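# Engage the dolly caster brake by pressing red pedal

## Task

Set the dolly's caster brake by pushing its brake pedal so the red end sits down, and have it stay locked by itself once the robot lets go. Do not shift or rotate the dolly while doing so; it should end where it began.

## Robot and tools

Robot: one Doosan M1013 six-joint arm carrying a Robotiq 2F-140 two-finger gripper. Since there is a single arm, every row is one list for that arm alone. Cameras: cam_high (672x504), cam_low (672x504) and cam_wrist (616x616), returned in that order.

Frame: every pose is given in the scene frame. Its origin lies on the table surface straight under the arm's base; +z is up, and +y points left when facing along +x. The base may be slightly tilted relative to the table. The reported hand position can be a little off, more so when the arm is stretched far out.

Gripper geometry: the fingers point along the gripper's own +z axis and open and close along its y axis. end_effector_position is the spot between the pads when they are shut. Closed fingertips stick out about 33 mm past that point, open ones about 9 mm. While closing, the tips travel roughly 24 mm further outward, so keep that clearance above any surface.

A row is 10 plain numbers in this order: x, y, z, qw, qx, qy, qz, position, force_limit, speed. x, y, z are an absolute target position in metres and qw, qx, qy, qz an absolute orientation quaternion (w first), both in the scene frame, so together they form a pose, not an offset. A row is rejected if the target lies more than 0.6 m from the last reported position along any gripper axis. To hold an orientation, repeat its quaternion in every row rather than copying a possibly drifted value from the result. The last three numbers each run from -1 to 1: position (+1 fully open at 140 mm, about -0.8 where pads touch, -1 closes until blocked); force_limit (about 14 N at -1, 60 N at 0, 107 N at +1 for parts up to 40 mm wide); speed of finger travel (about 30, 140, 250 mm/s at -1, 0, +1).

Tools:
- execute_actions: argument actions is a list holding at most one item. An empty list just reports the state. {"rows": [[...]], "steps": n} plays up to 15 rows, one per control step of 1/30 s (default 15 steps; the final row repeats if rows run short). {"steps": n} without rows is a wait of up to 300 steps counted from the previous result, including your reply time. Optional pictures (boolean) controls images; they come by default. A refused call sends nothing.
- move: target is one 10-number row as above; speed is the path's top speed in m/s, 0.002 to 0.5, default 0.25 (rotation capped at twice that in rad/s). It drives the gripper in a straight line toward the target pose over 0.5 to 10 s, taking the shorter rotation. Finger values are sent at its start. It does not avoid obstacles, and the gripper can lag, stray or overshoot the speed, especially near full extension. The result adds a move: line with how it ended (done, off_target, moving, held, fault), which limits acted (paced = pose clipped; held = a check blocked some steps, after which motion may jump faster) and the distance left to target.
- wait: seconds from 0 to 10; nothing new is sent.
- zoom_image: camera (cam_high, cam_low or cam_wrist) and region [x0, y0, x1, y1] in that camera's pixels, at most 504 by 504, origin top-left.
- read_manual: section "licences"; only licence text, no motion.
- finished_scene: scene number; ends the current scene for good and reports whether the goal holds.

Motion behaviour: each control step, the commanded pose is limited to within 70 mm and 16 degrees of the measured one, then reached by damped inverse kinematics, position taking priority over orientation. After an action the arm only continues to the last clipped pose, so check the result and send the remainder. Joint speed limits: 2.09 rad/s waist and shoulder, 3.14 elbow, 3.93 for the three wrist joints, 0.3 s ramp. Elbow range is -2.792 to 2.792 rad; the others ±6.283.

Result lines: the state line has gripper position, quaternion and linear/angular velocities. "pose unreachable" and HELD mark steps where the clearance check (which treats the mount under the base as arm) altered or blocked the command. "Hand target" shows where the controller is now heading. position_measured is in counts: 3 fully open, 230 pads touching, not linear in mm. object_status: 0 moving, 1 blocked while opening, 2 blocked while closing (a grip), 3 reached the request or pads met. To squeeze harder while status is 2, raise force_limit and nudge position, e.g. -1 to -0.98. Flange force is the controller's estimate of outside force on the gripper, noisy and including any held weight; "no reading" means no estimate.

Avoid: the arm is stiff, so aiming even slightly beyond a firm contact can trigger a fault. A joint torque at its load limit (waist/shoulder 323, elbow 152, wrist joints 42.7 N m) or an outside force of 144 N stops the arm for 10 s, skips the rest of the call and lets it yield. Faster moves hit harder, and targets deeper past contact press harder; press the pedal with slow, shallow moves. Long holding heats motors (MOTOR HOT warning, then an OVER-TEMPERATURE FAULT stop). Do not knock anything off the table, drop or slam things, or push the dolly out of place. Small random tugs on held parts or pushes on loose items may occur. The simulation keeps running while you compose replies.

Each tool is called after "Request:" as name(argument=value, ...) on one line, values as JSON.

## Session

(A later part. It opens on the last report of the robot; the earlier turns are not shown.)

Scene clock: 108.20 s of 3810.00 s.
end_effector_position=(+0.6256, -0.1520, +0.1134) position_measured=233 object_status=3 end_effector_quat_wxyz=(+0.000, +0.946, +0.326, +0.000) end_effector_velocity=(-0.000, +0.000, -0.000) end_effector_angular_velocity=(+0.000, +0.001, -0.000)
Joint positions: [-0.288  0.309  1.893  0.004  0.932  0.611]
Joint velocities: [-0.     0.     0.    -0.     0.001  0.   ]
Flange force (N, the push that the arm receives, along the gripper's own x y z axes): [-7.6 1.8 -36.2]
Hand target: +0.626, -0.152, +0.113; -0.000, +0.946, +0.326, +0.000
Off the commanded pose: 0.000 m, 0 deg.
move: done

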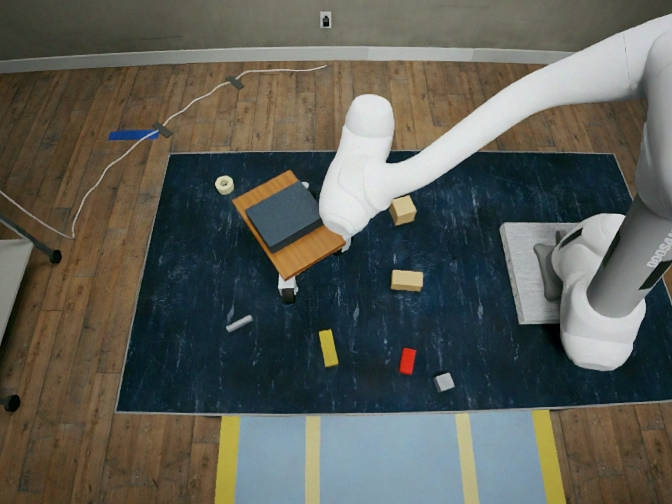

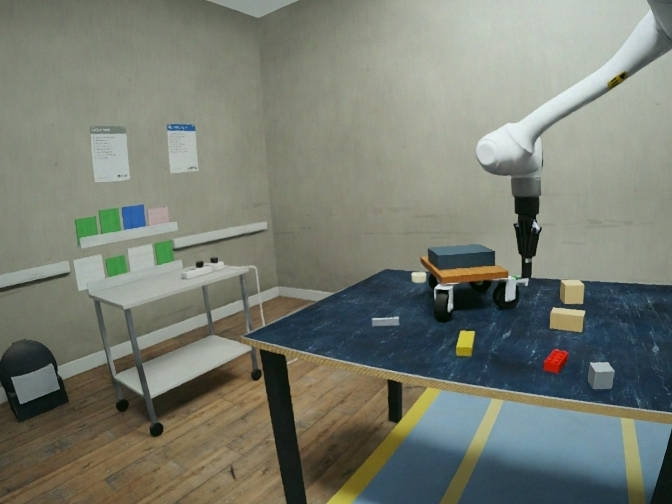

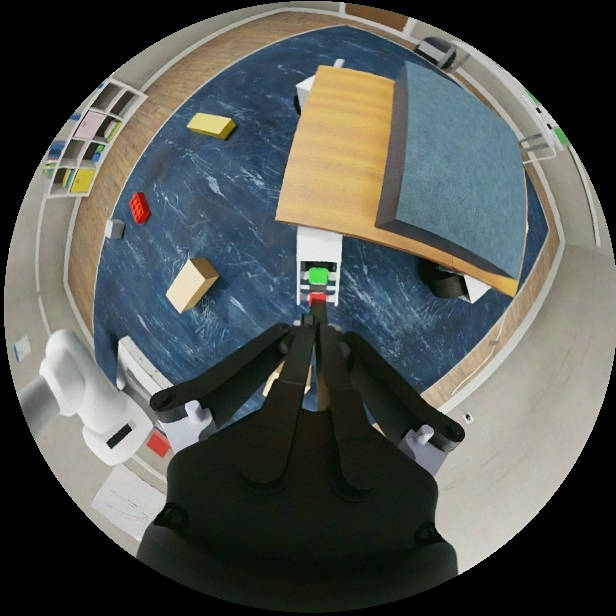

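It has hit the end stop. I'll lift off and check that it stays down.

Request:
move(target=[0.6256, -0.152, 0.17, 0, 0.9455, 0.3256, 0, -1, 0, 0], speed=0.05)

Request:
zoom_image(camera="cam_low", region=[495, 250, 555, 310])

Request:
zoom_image(camera="cam_high", region=[310, 190, 410, 270])

Scene clock: 112.23 s of 3810.00 s.
end_effector_position=(+0.6257, -0.1521, +0.1700) position_measured=233 object_status=3 end_effector_quat_wxyz=(+0.000, +0.946, +0.326, -0.000) end_effector_velocity=(-0.000, -0.000, -0.000) end_effector_angular_velocity=(+0.000, +0.000, -0.001)
Joint positions: [-0.289  0.257  1.844  0.004  1.033  0.611]
Joint velocities: [-0.001  0.     0.    -0.     0.     0.001]
Flange force (N, the push that the arm receives, along the gripper's own x y z axes): [-1.3 3.4 -0.6]
Hand target: +0.626, -0.152, +0.170; +0.000, +0.946, +0.326, -0.000
Off the commanded pose: 0.000 m, 0 deg.
move: done

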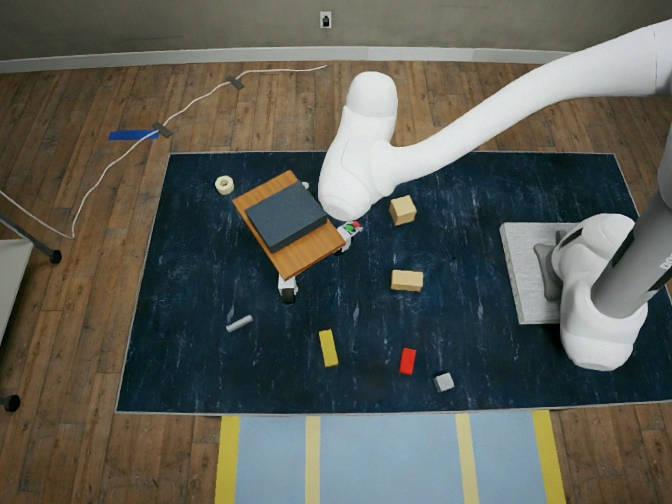

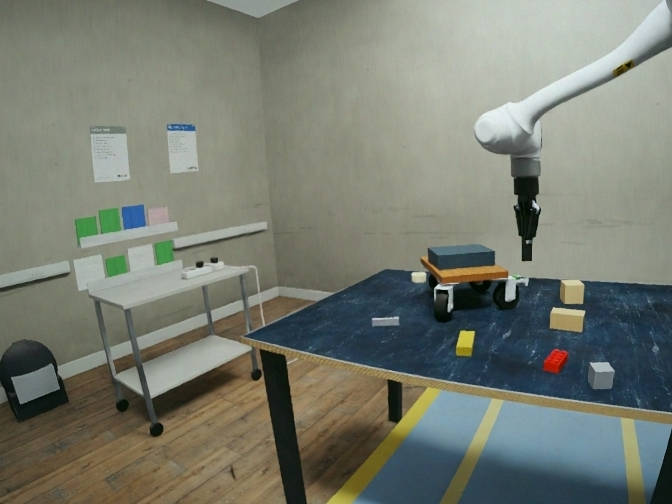

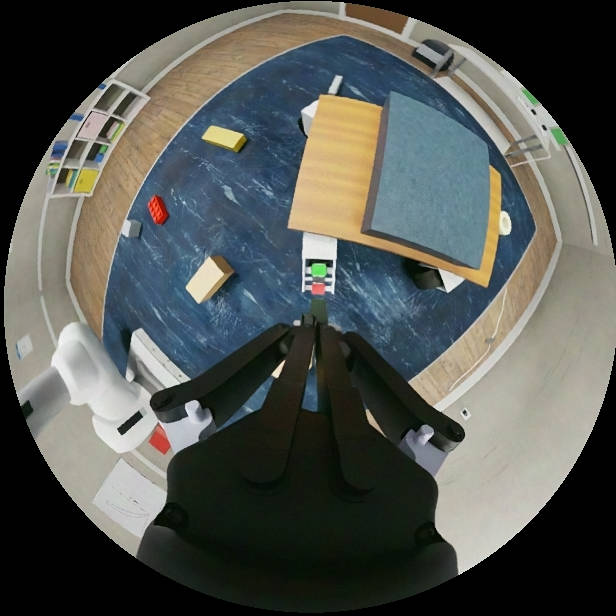

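Region (495, 250, 555, 310) of cam_low's 672x504 image, scaled by 8.400, with more detail than that image has.

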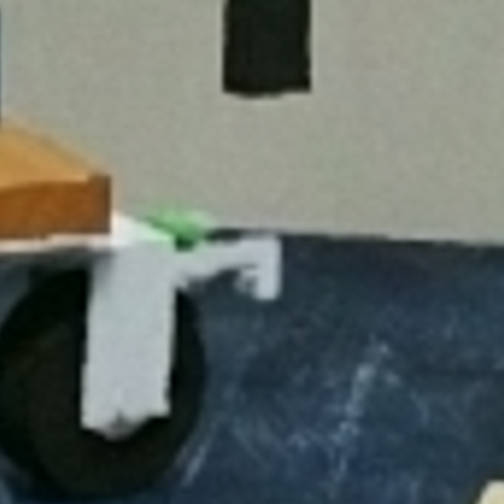

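Region (310, 190, 410, 270) of cam_high's 672x504 image, scaled by 5.040, with more detail than that image has; it fills the top 403 rows of this view, and the rest is white.

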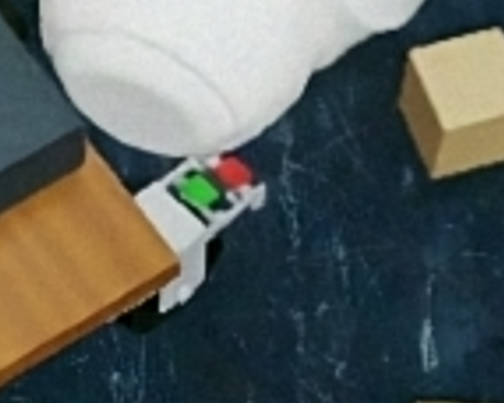

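The red end stays down, the green end is up, and the dolly hasn't moved.

Request:
finished_scene(scene=1)

The scene is finished: the task was done.


## Next scene

The same job, from a new start.

Request:
execute_actions(actions=[])

Scene clock: 0.00 s of 3810.00 s.
end_effector_position=(+0.3788, -0.1179, +0.3981) position_measured=3 object_status=3 end_effector_quat_wxyz=(-0.043, -0.445, +0.890, +0.092) end_effector_velocity=(-0.001, -0.000, -0.000) end_effector_angular_velocity=(-0.000, +0.001, +0.001)
Joint positions: [-0.43  -0.162  1.867  0.051  1.628  3.347]
Joint velocities: [-0.    -0.     0.    -0.001  0.001 -0.001]
Flange force (N, the push that the arm receives, along the gripper's own x y z axes): no reading
Hand target: +0.379, -0.118, +0.398; -0.043, -0.445, +0.890, +0.092

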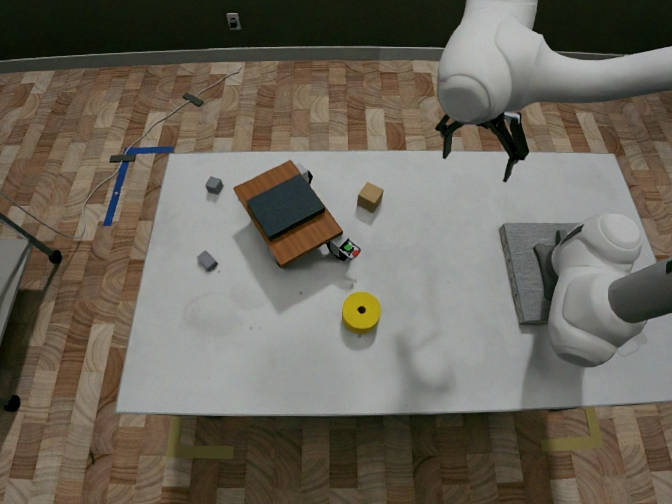

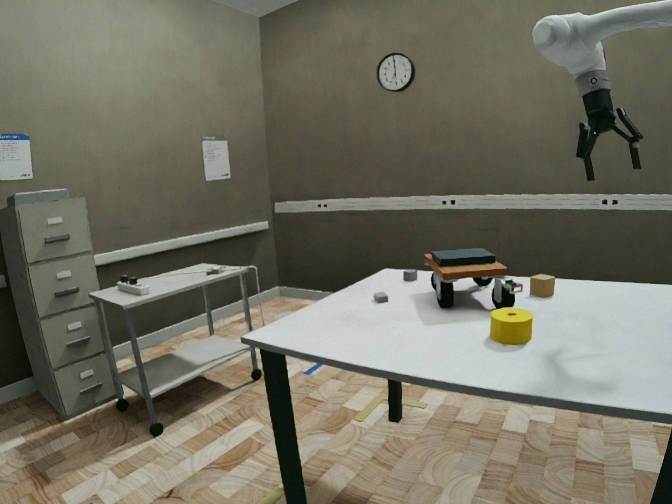

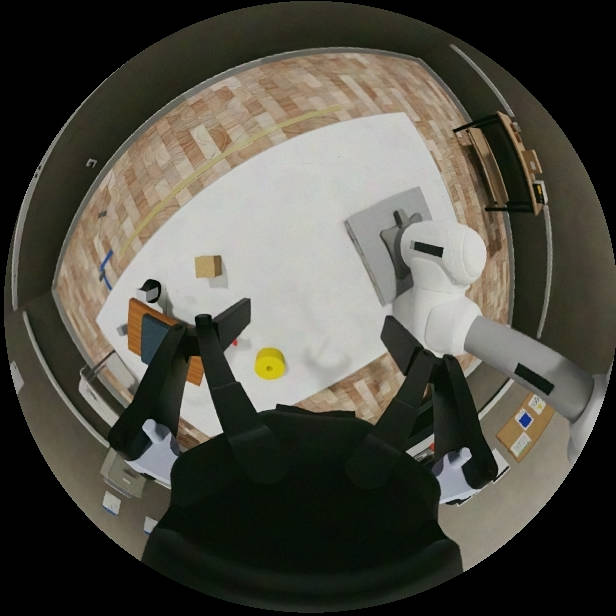

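Request:
zoom_image(camera="cam_high", region=[300, 210, 400, 290])

Request:
zoom_image(camera="cam_low", region=[460, 230, 560, 330])

Region (300, 210, 400, 290) of cam_high's 672x504 image, scaled by 5.040, with more detail than that image has; it fills the top 403 rows of this view, and the rest is white.

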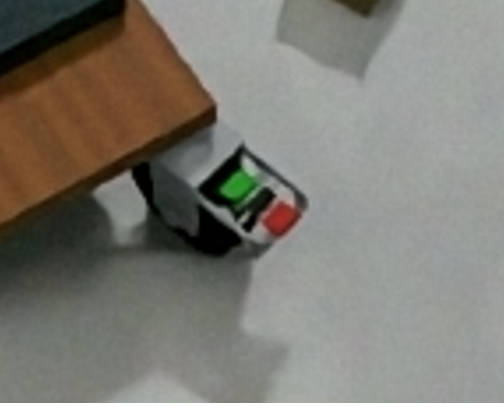

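Region (460, 230, 560, 330) of cam_low's 672x504 image, scaled by 5.040, with more detail than that image has.

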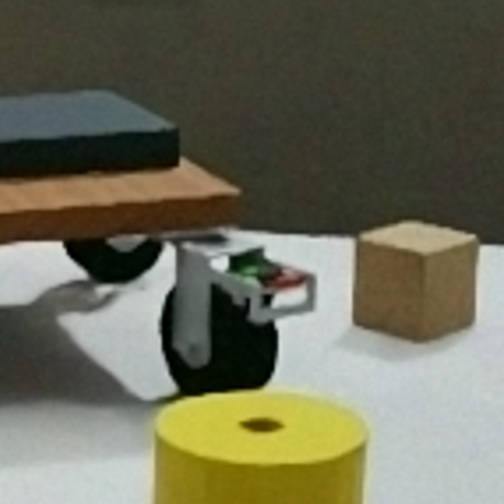

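Request:
move(target=[0.631, -0.035, 0.16, 0, 0.9367, -0.3502, 0, -1, 0, 0], speed=0.25)

Request:
zoom_image(camera="cam_wrist", region=[270, 225, 380, 335])

Request:
zoom_image(camera="cam_low", region=[460, 230, 560, 330])

Scene clock: 19.80 s of 3810.00 s.
end_effector_position=(+0.6308, -0.0346, +0.1597) position_measured=233 object_status=3 end_effector_quat_wxyz=(+0.000, +0.937, -0.350, +0.000) end_effector_velocity=(-0.000, +0.000, -0.001) end_effector_angular_velocity=(+0.000, +0.001, -0.000)
Joint positions: [-0.105  0.247  1.878  0.002  1.008  2.174]
Joint velocities: [ 0.     0.001  0.    -0.     0.     0.001]
Flange force (N, the push that the arm receives, along the gripper's own x y z axes): [3.0 0.6 0.0]
Hand target: +0.631, -0.035, +0.160; +0.000, +0.937, -0.350, +0.000
Off the commanded pose: 0.001 m, 0 deg.
After step 90, 13.43 s passed at rest.
move: done

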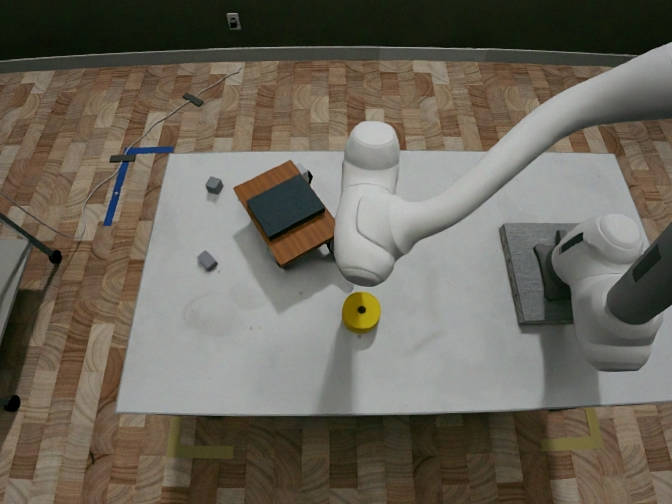

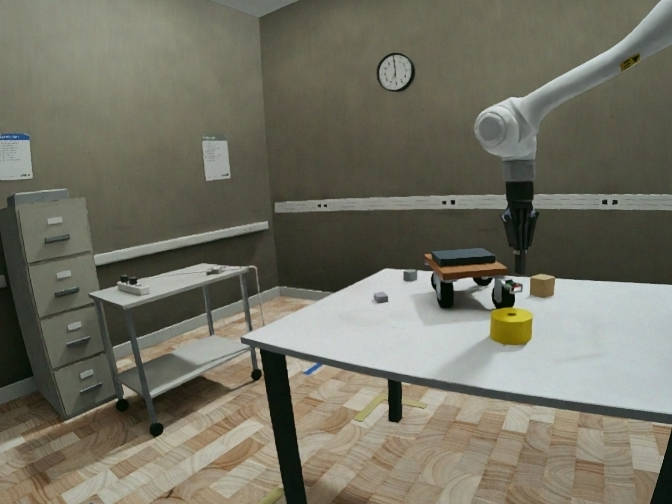

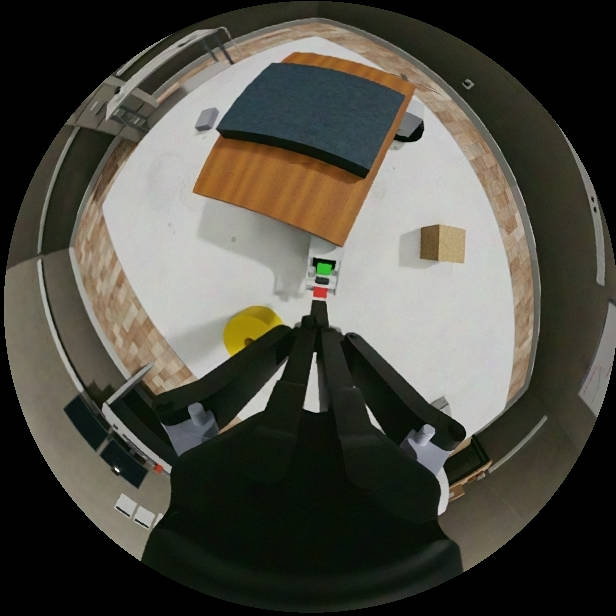

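Region (270, 225, 380, 335) of cam_wrist's 616x616 image, scaled by 4.582, with more detail than that image has.

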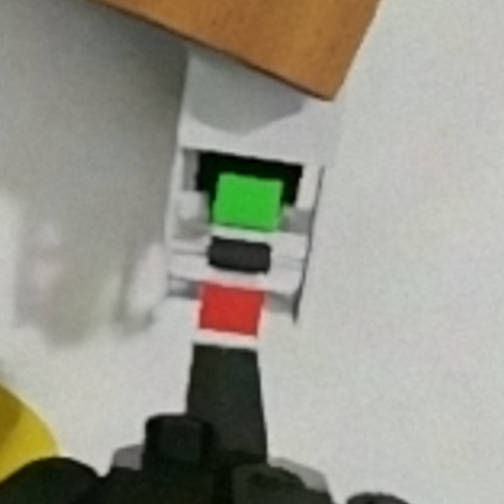

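Region (460, 230, 560, 330) of cam_low's 672x504 image, scaled by 5.040, with more detail than that image has.

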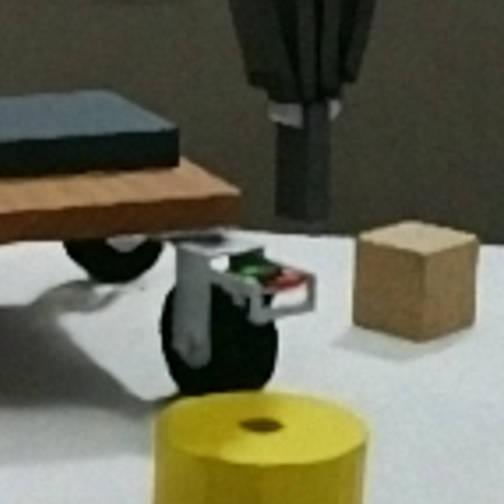

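Request:
move(target=[0.632, -0.0339, 0.134, 0, 0.9171, -0.3987, 0, -1, 0, 0], speed=0.05)

Request:
zoom_image(camera="cam_wrist", region=[270, 225, 380, 335])

Request:
zoom_image(camera="cam_low", region=[485, 255, 545, 315])

Scene clock: 32.43 s of 3810.00 s.
end_effector_position=(+0.6320, -0.0339, +0.1340) position_measured=233 object_status=3 end_effector_quat_wxyz=(-0.000, +0.917, -0.399, +0.000) end_effector_velocity=(+0.000, -0.000, -0.000) end_effector_angular_velocity=(+0.001, -0.001, -0.001)
Joint positions: [-0.104  0.273  1.898  0.003  0.963  2.28 ]
Joint velocities: [-0.     0.     0.     0.001 -0.001 -0.   ]
Flange force (N, the push that the arm receives, along the gripper's own x y z axes): [4.4 -0.5 0.1]
Hand target: +0.632, -0.034, +0.134; -0.000, +0.917, -0.399, -0.000
Off the commanded pose: 0.000 m, 0 deg.
After step 90, 8.33 s passed at rest.
move: done

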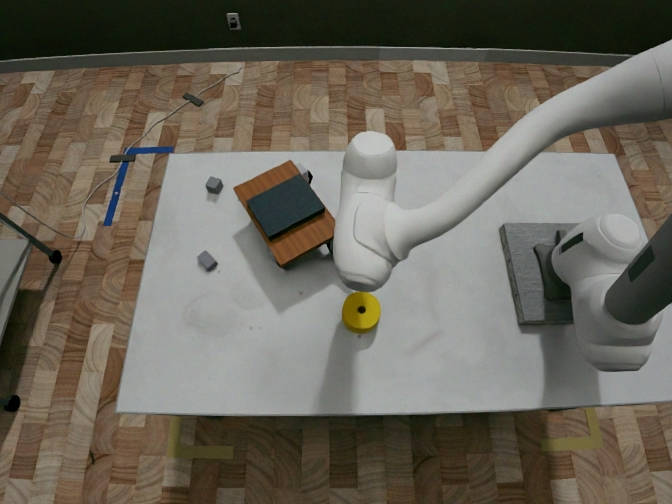

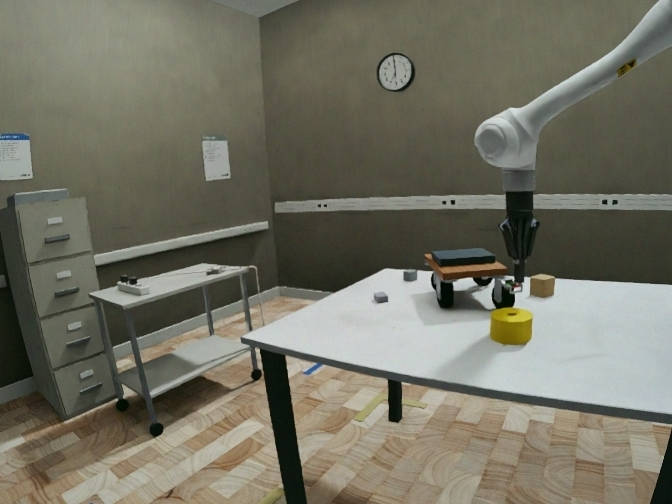

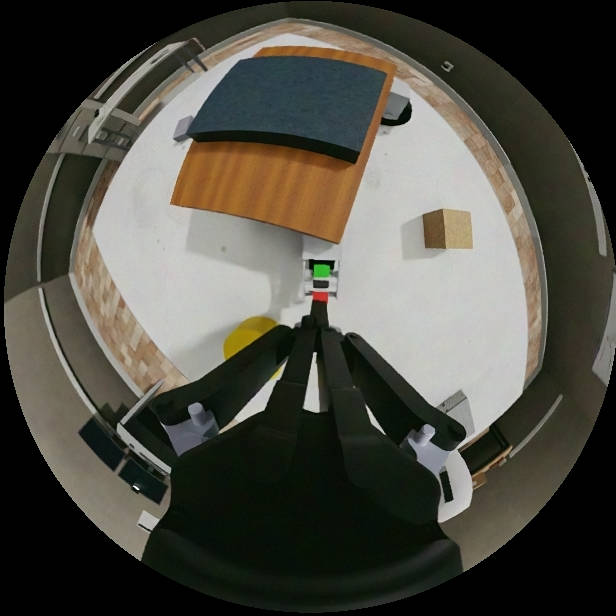

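Region (270, 225, 380, 335) of cam_wrist's 616x616 image, scaled by 4.582, with more detail than that image has.

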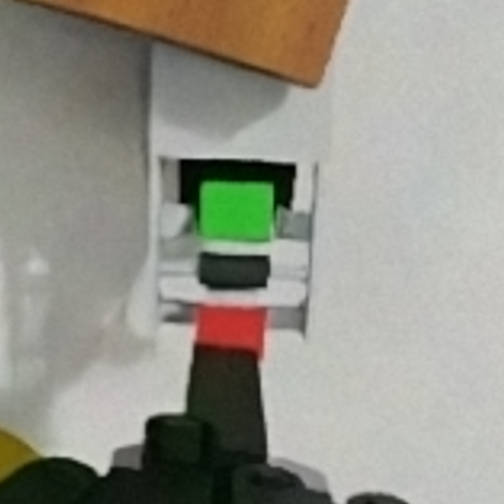

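Region (485, 255, 545, 315) of cam_low's 672x504 image, scaled by 8.400, with more detail than that image has.

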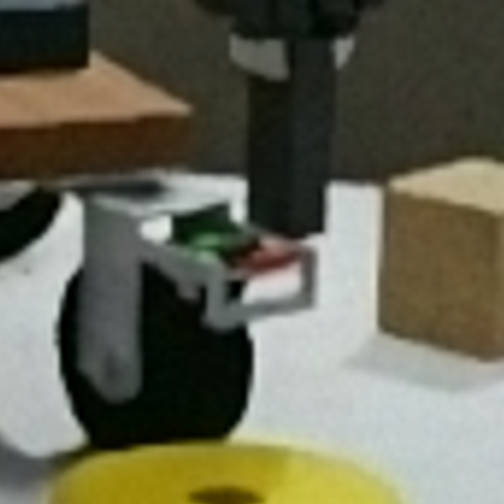

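Request:
move(target=[0.6332, -0.0356, 0.122, 0, 0.9171, -0.3987, 0, -1, 0, 0], speed=0.01)

Request:
zoom_image(camera="cam_low", region=[485, 255, 545, 315])

Scene clock: 37.87 s of 3810.00 s.
end_effector_position=(+0.6332, -0.0356, +0.1220) position_measured=233 object_status=3 end_effector_quat_wxyz=(+0.000, +0.917, -0.399, +0.000) end_effector_velocity=(-0.000, -0.000, +0.000) end_effector_angular_velocity=(-0.000, -0.000, -0.001)
Joint positions: [-0.106  0.287  1.905  0.003  0.942  2.277]
Joint velocities: [-0.    -0.     0.    -0.    -0.     0.001]
Flange force (N, the push that the arm receives, along the gripper's own x y z axes): [3.0 -0.6 -4.7]
Hand target: +0.633, -0.036, +0.122; -0.000, +0.917, -0.399, -0.000
Off the commanded pose: 0.000 m, 0 deg.
After step 90, 1.00 s passed at rest.
move: done

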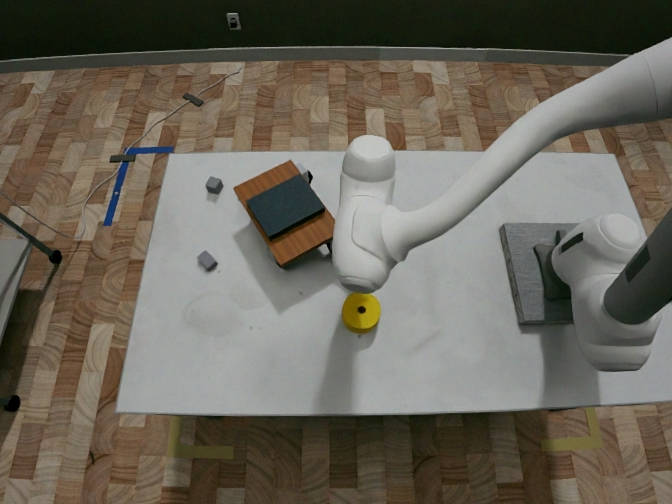

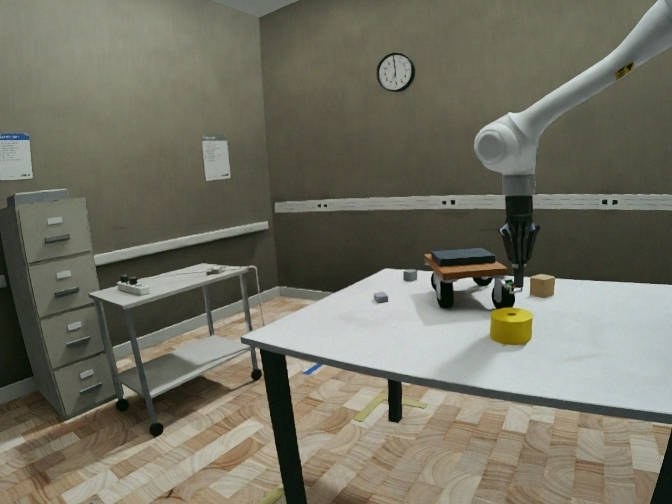

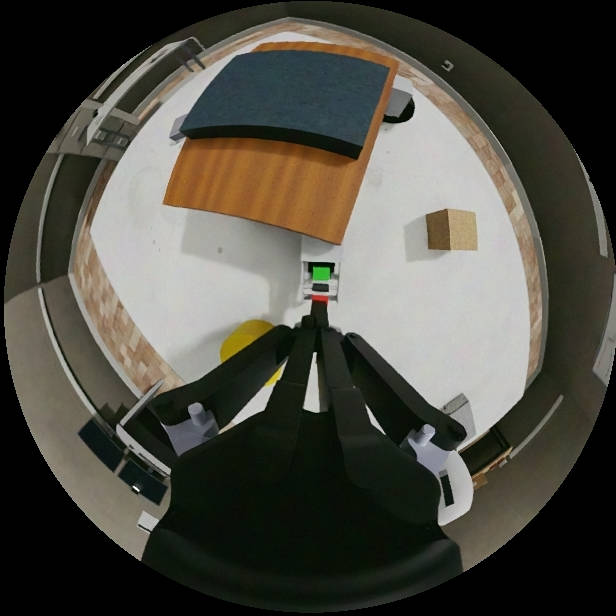

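Region (485, 255, 545, 315) of cam_low's 672x504 image, scaled by 8.400, with more detail than that image has.

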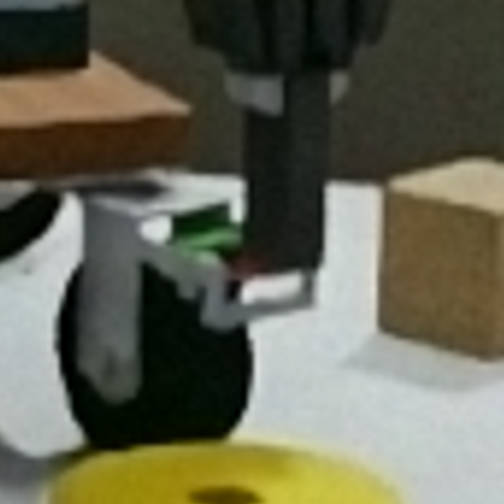

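In contact. Pressing down further.

Request:
move(target=[0.6332, -0.0356, 0.117, 0, 0.9171, -0.3987, 0, -1, 0, 0], speed=0.006)

Request:
zoom_image(camera="cam_low", region=[485, 255, 545, 315])

Scene clock: 45.60 s of 3810.00 s.
end_effector_position=(+0.6332, -0.0356, +0.1170) position_measured=233 object_status=3 end_effector_quat_wxyz=(-0.000, +0.917, -0.399, +0.000) end_effector_velocity=(-0.000, -0.000, -0.000) end_effector_angular_velocity=(-0.001, +0.001, -0.003)
Joint positions: [-0.106  0.292  1.909  0.003  0.933  2.277]
Joint velocities: [-0.     0.     0.    -0.001  0.001  0.003]
Flange force (N, the push that the arm receives, along the gripper's own x y z axes): [-2.0 0.0 -12.4]
Hand target: +0.633, -0.036, +0.117; -0.000, +0.917, -0.399, -0.000
Off the commanded pose: 0.000 m, 0 deg.
After step 90, 3.67 s passed at rest.
move: done

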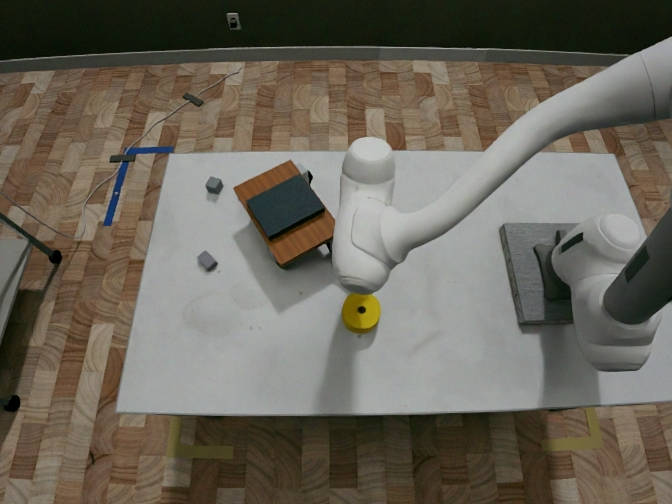

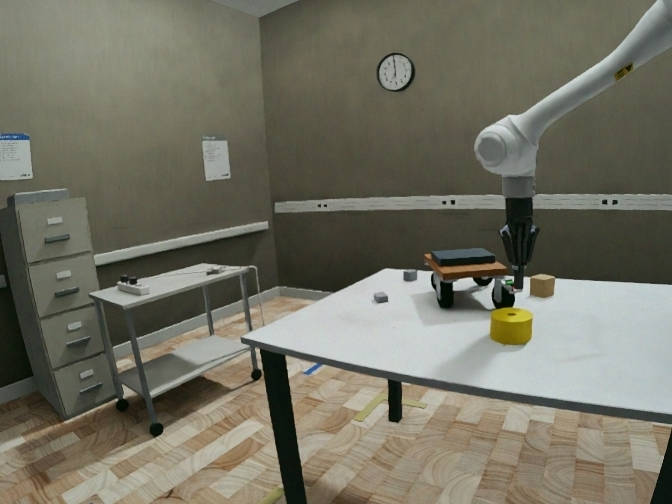

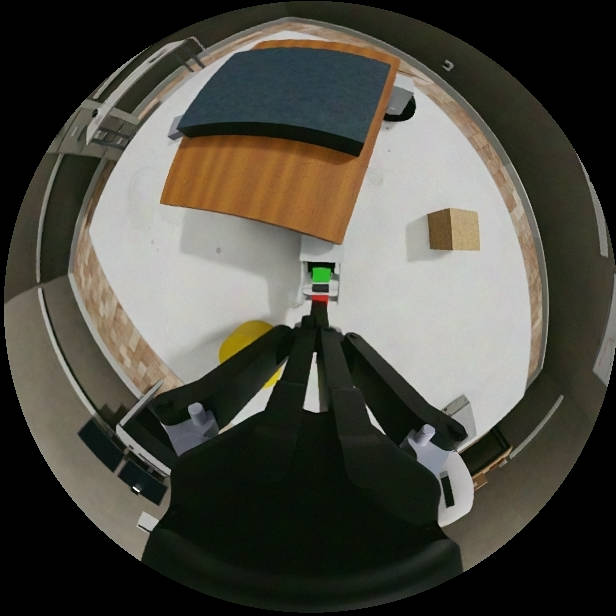

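Region (485, 255, 545, 315) of cam_low's 672x504 image, scaled by 8.400, with more detail than that image has.

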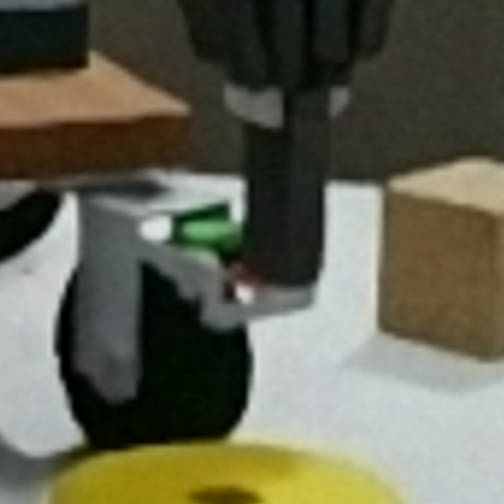

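Request:
move(target=[0.6332, -0.0356, 0.1148, 0, 0.9171, -0.3987, 0, -1, 0, 0], speed=0.004)

Request:
zoom_image(camera="cam_low", region=[485, 255, 545, 315])

Scene clock: 49.73 s of 3810.00 s.
end_effector_position=(+0.6331, -0.0356, +0.1147) position_measured=233 object_status=3 end_effector_quat_wxyz=(+0.000, +0.917, -0.399, -0.000) end_effector_velocity=(-0.000, +0.001, +0.000) end_effector_angular_velocity=(+0.000, +0.001, -0.000)
Joint positions: [-0.106  0.294  1.911  0.003  0.929  2.277]
Joint velocities: [ 0.001 -0.    -0.     0.     0.001  0.001]
Flange force (N, the push that the arm receives, along the gripper's own x y z axes): [4.1 0.2 -1.0]
Hand target: +0.633, -0.036, +0.115; -0.000, +0.917, -0.399, -0.000
Off the commanded pose: 0.000 m, 0 deg.
After step 90, 0.37 s passed at rest.
move: done

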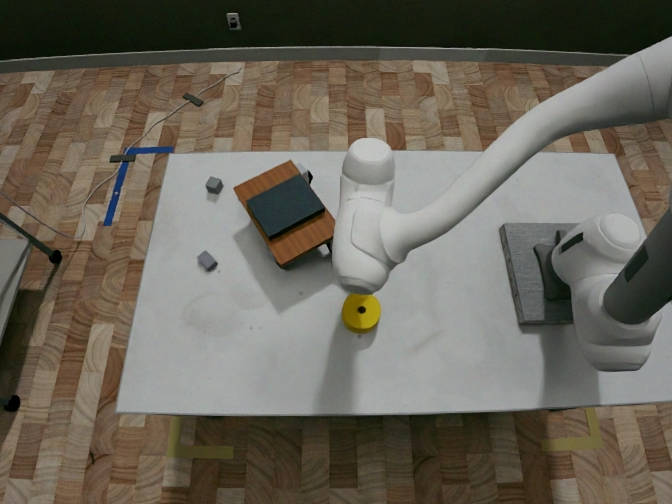

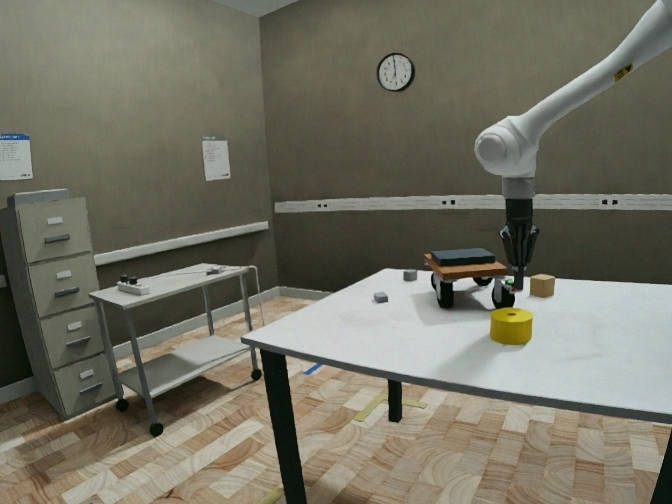

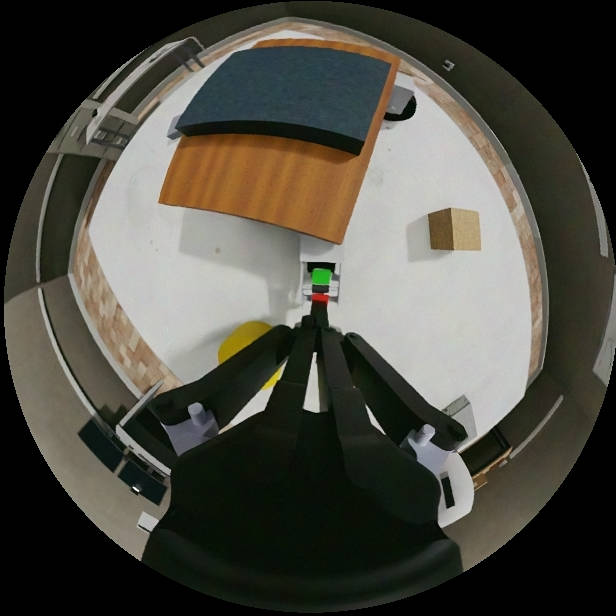

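Region (485, 255, 545, 315) of cam_low's 672x504 image, scaled by 8.400, with more detail than that image has.

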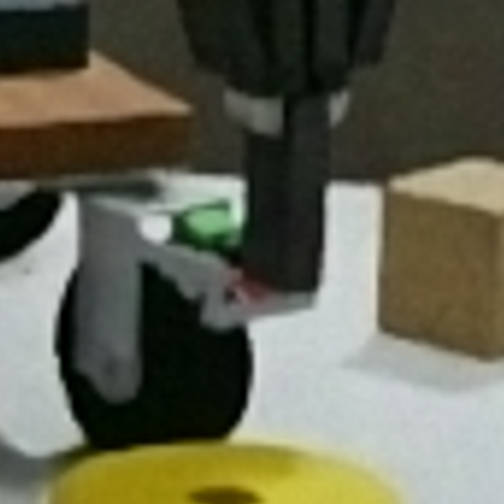

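The force fell to about zero, so the pedal has snapped over. I'll lift off and check.

Request:
move(target=[0.6332, -0.0356, 0.16, 0, 0.9171, -0.3987, 0, -1, 0, 0], speed=0.06)

Request:
zoom_image(camera="cam_low", region=[485, 255, 545, 315])

Scene clock: 54.47 s of 3810.00 s.
end_effector_position=(+0.6333, -0.0356, +0.1600) position_measured=233 object_status=3 end_effector_quat_wxyz=(+0.000, +0.917, -0.399, -0.000) end_effector_velocity=(+0.000, -0.000, +0.000) end_effector_angular_velocity=(+0.001, -0.001, +0.001)
Joint positions: [-0.106  0.251  1.872  0.003  1.011  2.278]
Joint velocities: [-0.001 -0.    -0.     0.001  0.    -0.002]
Flange force (N, the push that the arm receives, along the gripper's own x y z axes): [4.1 -0.8 -0.1]
Hand target: +0.633, -0.036, +0.160; +0.000, +0.917, -0.399, +0.000
Off the commanded pose: 0.000 m, 0 deg.
After step 90, 0.70 s passed at rest.
move: done

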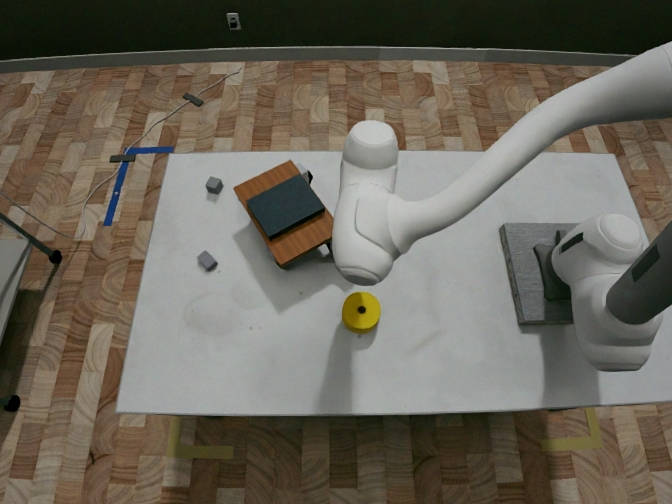

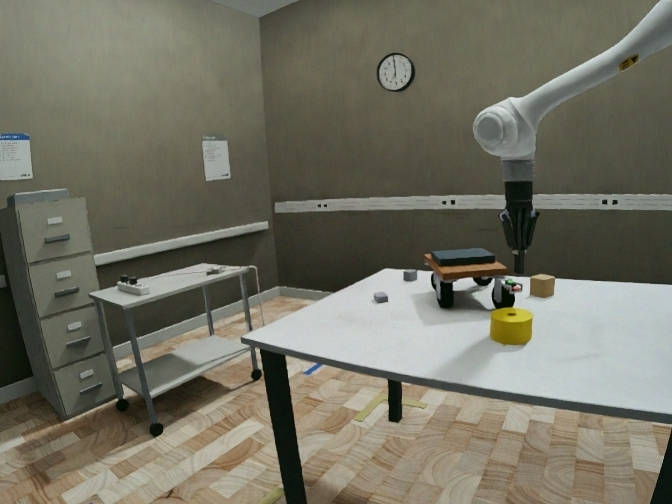

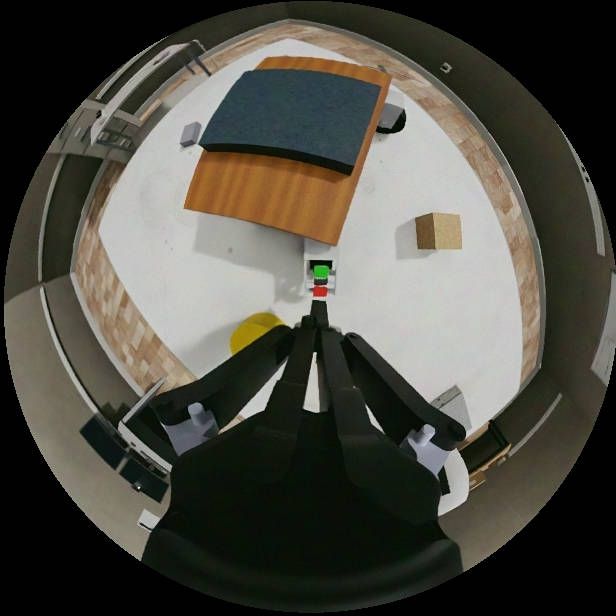

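Region (485, 255, 545, 315) of cam_low's 672x504 image, scaled by 8.400, with more detail than that image has.

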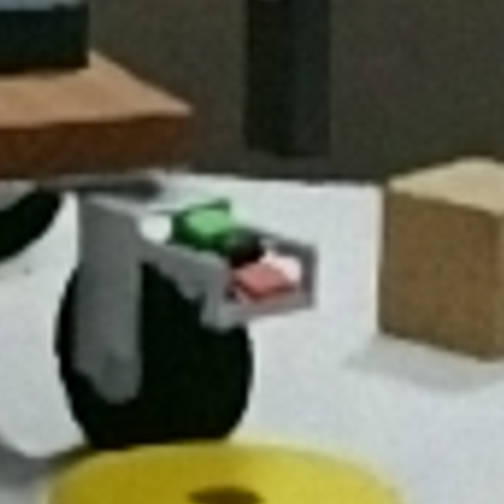

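The red end is down against its stop and stays there with the gripper lifted off.

Request:
finished_scene(scene=2)

The scene is finished: the task was done.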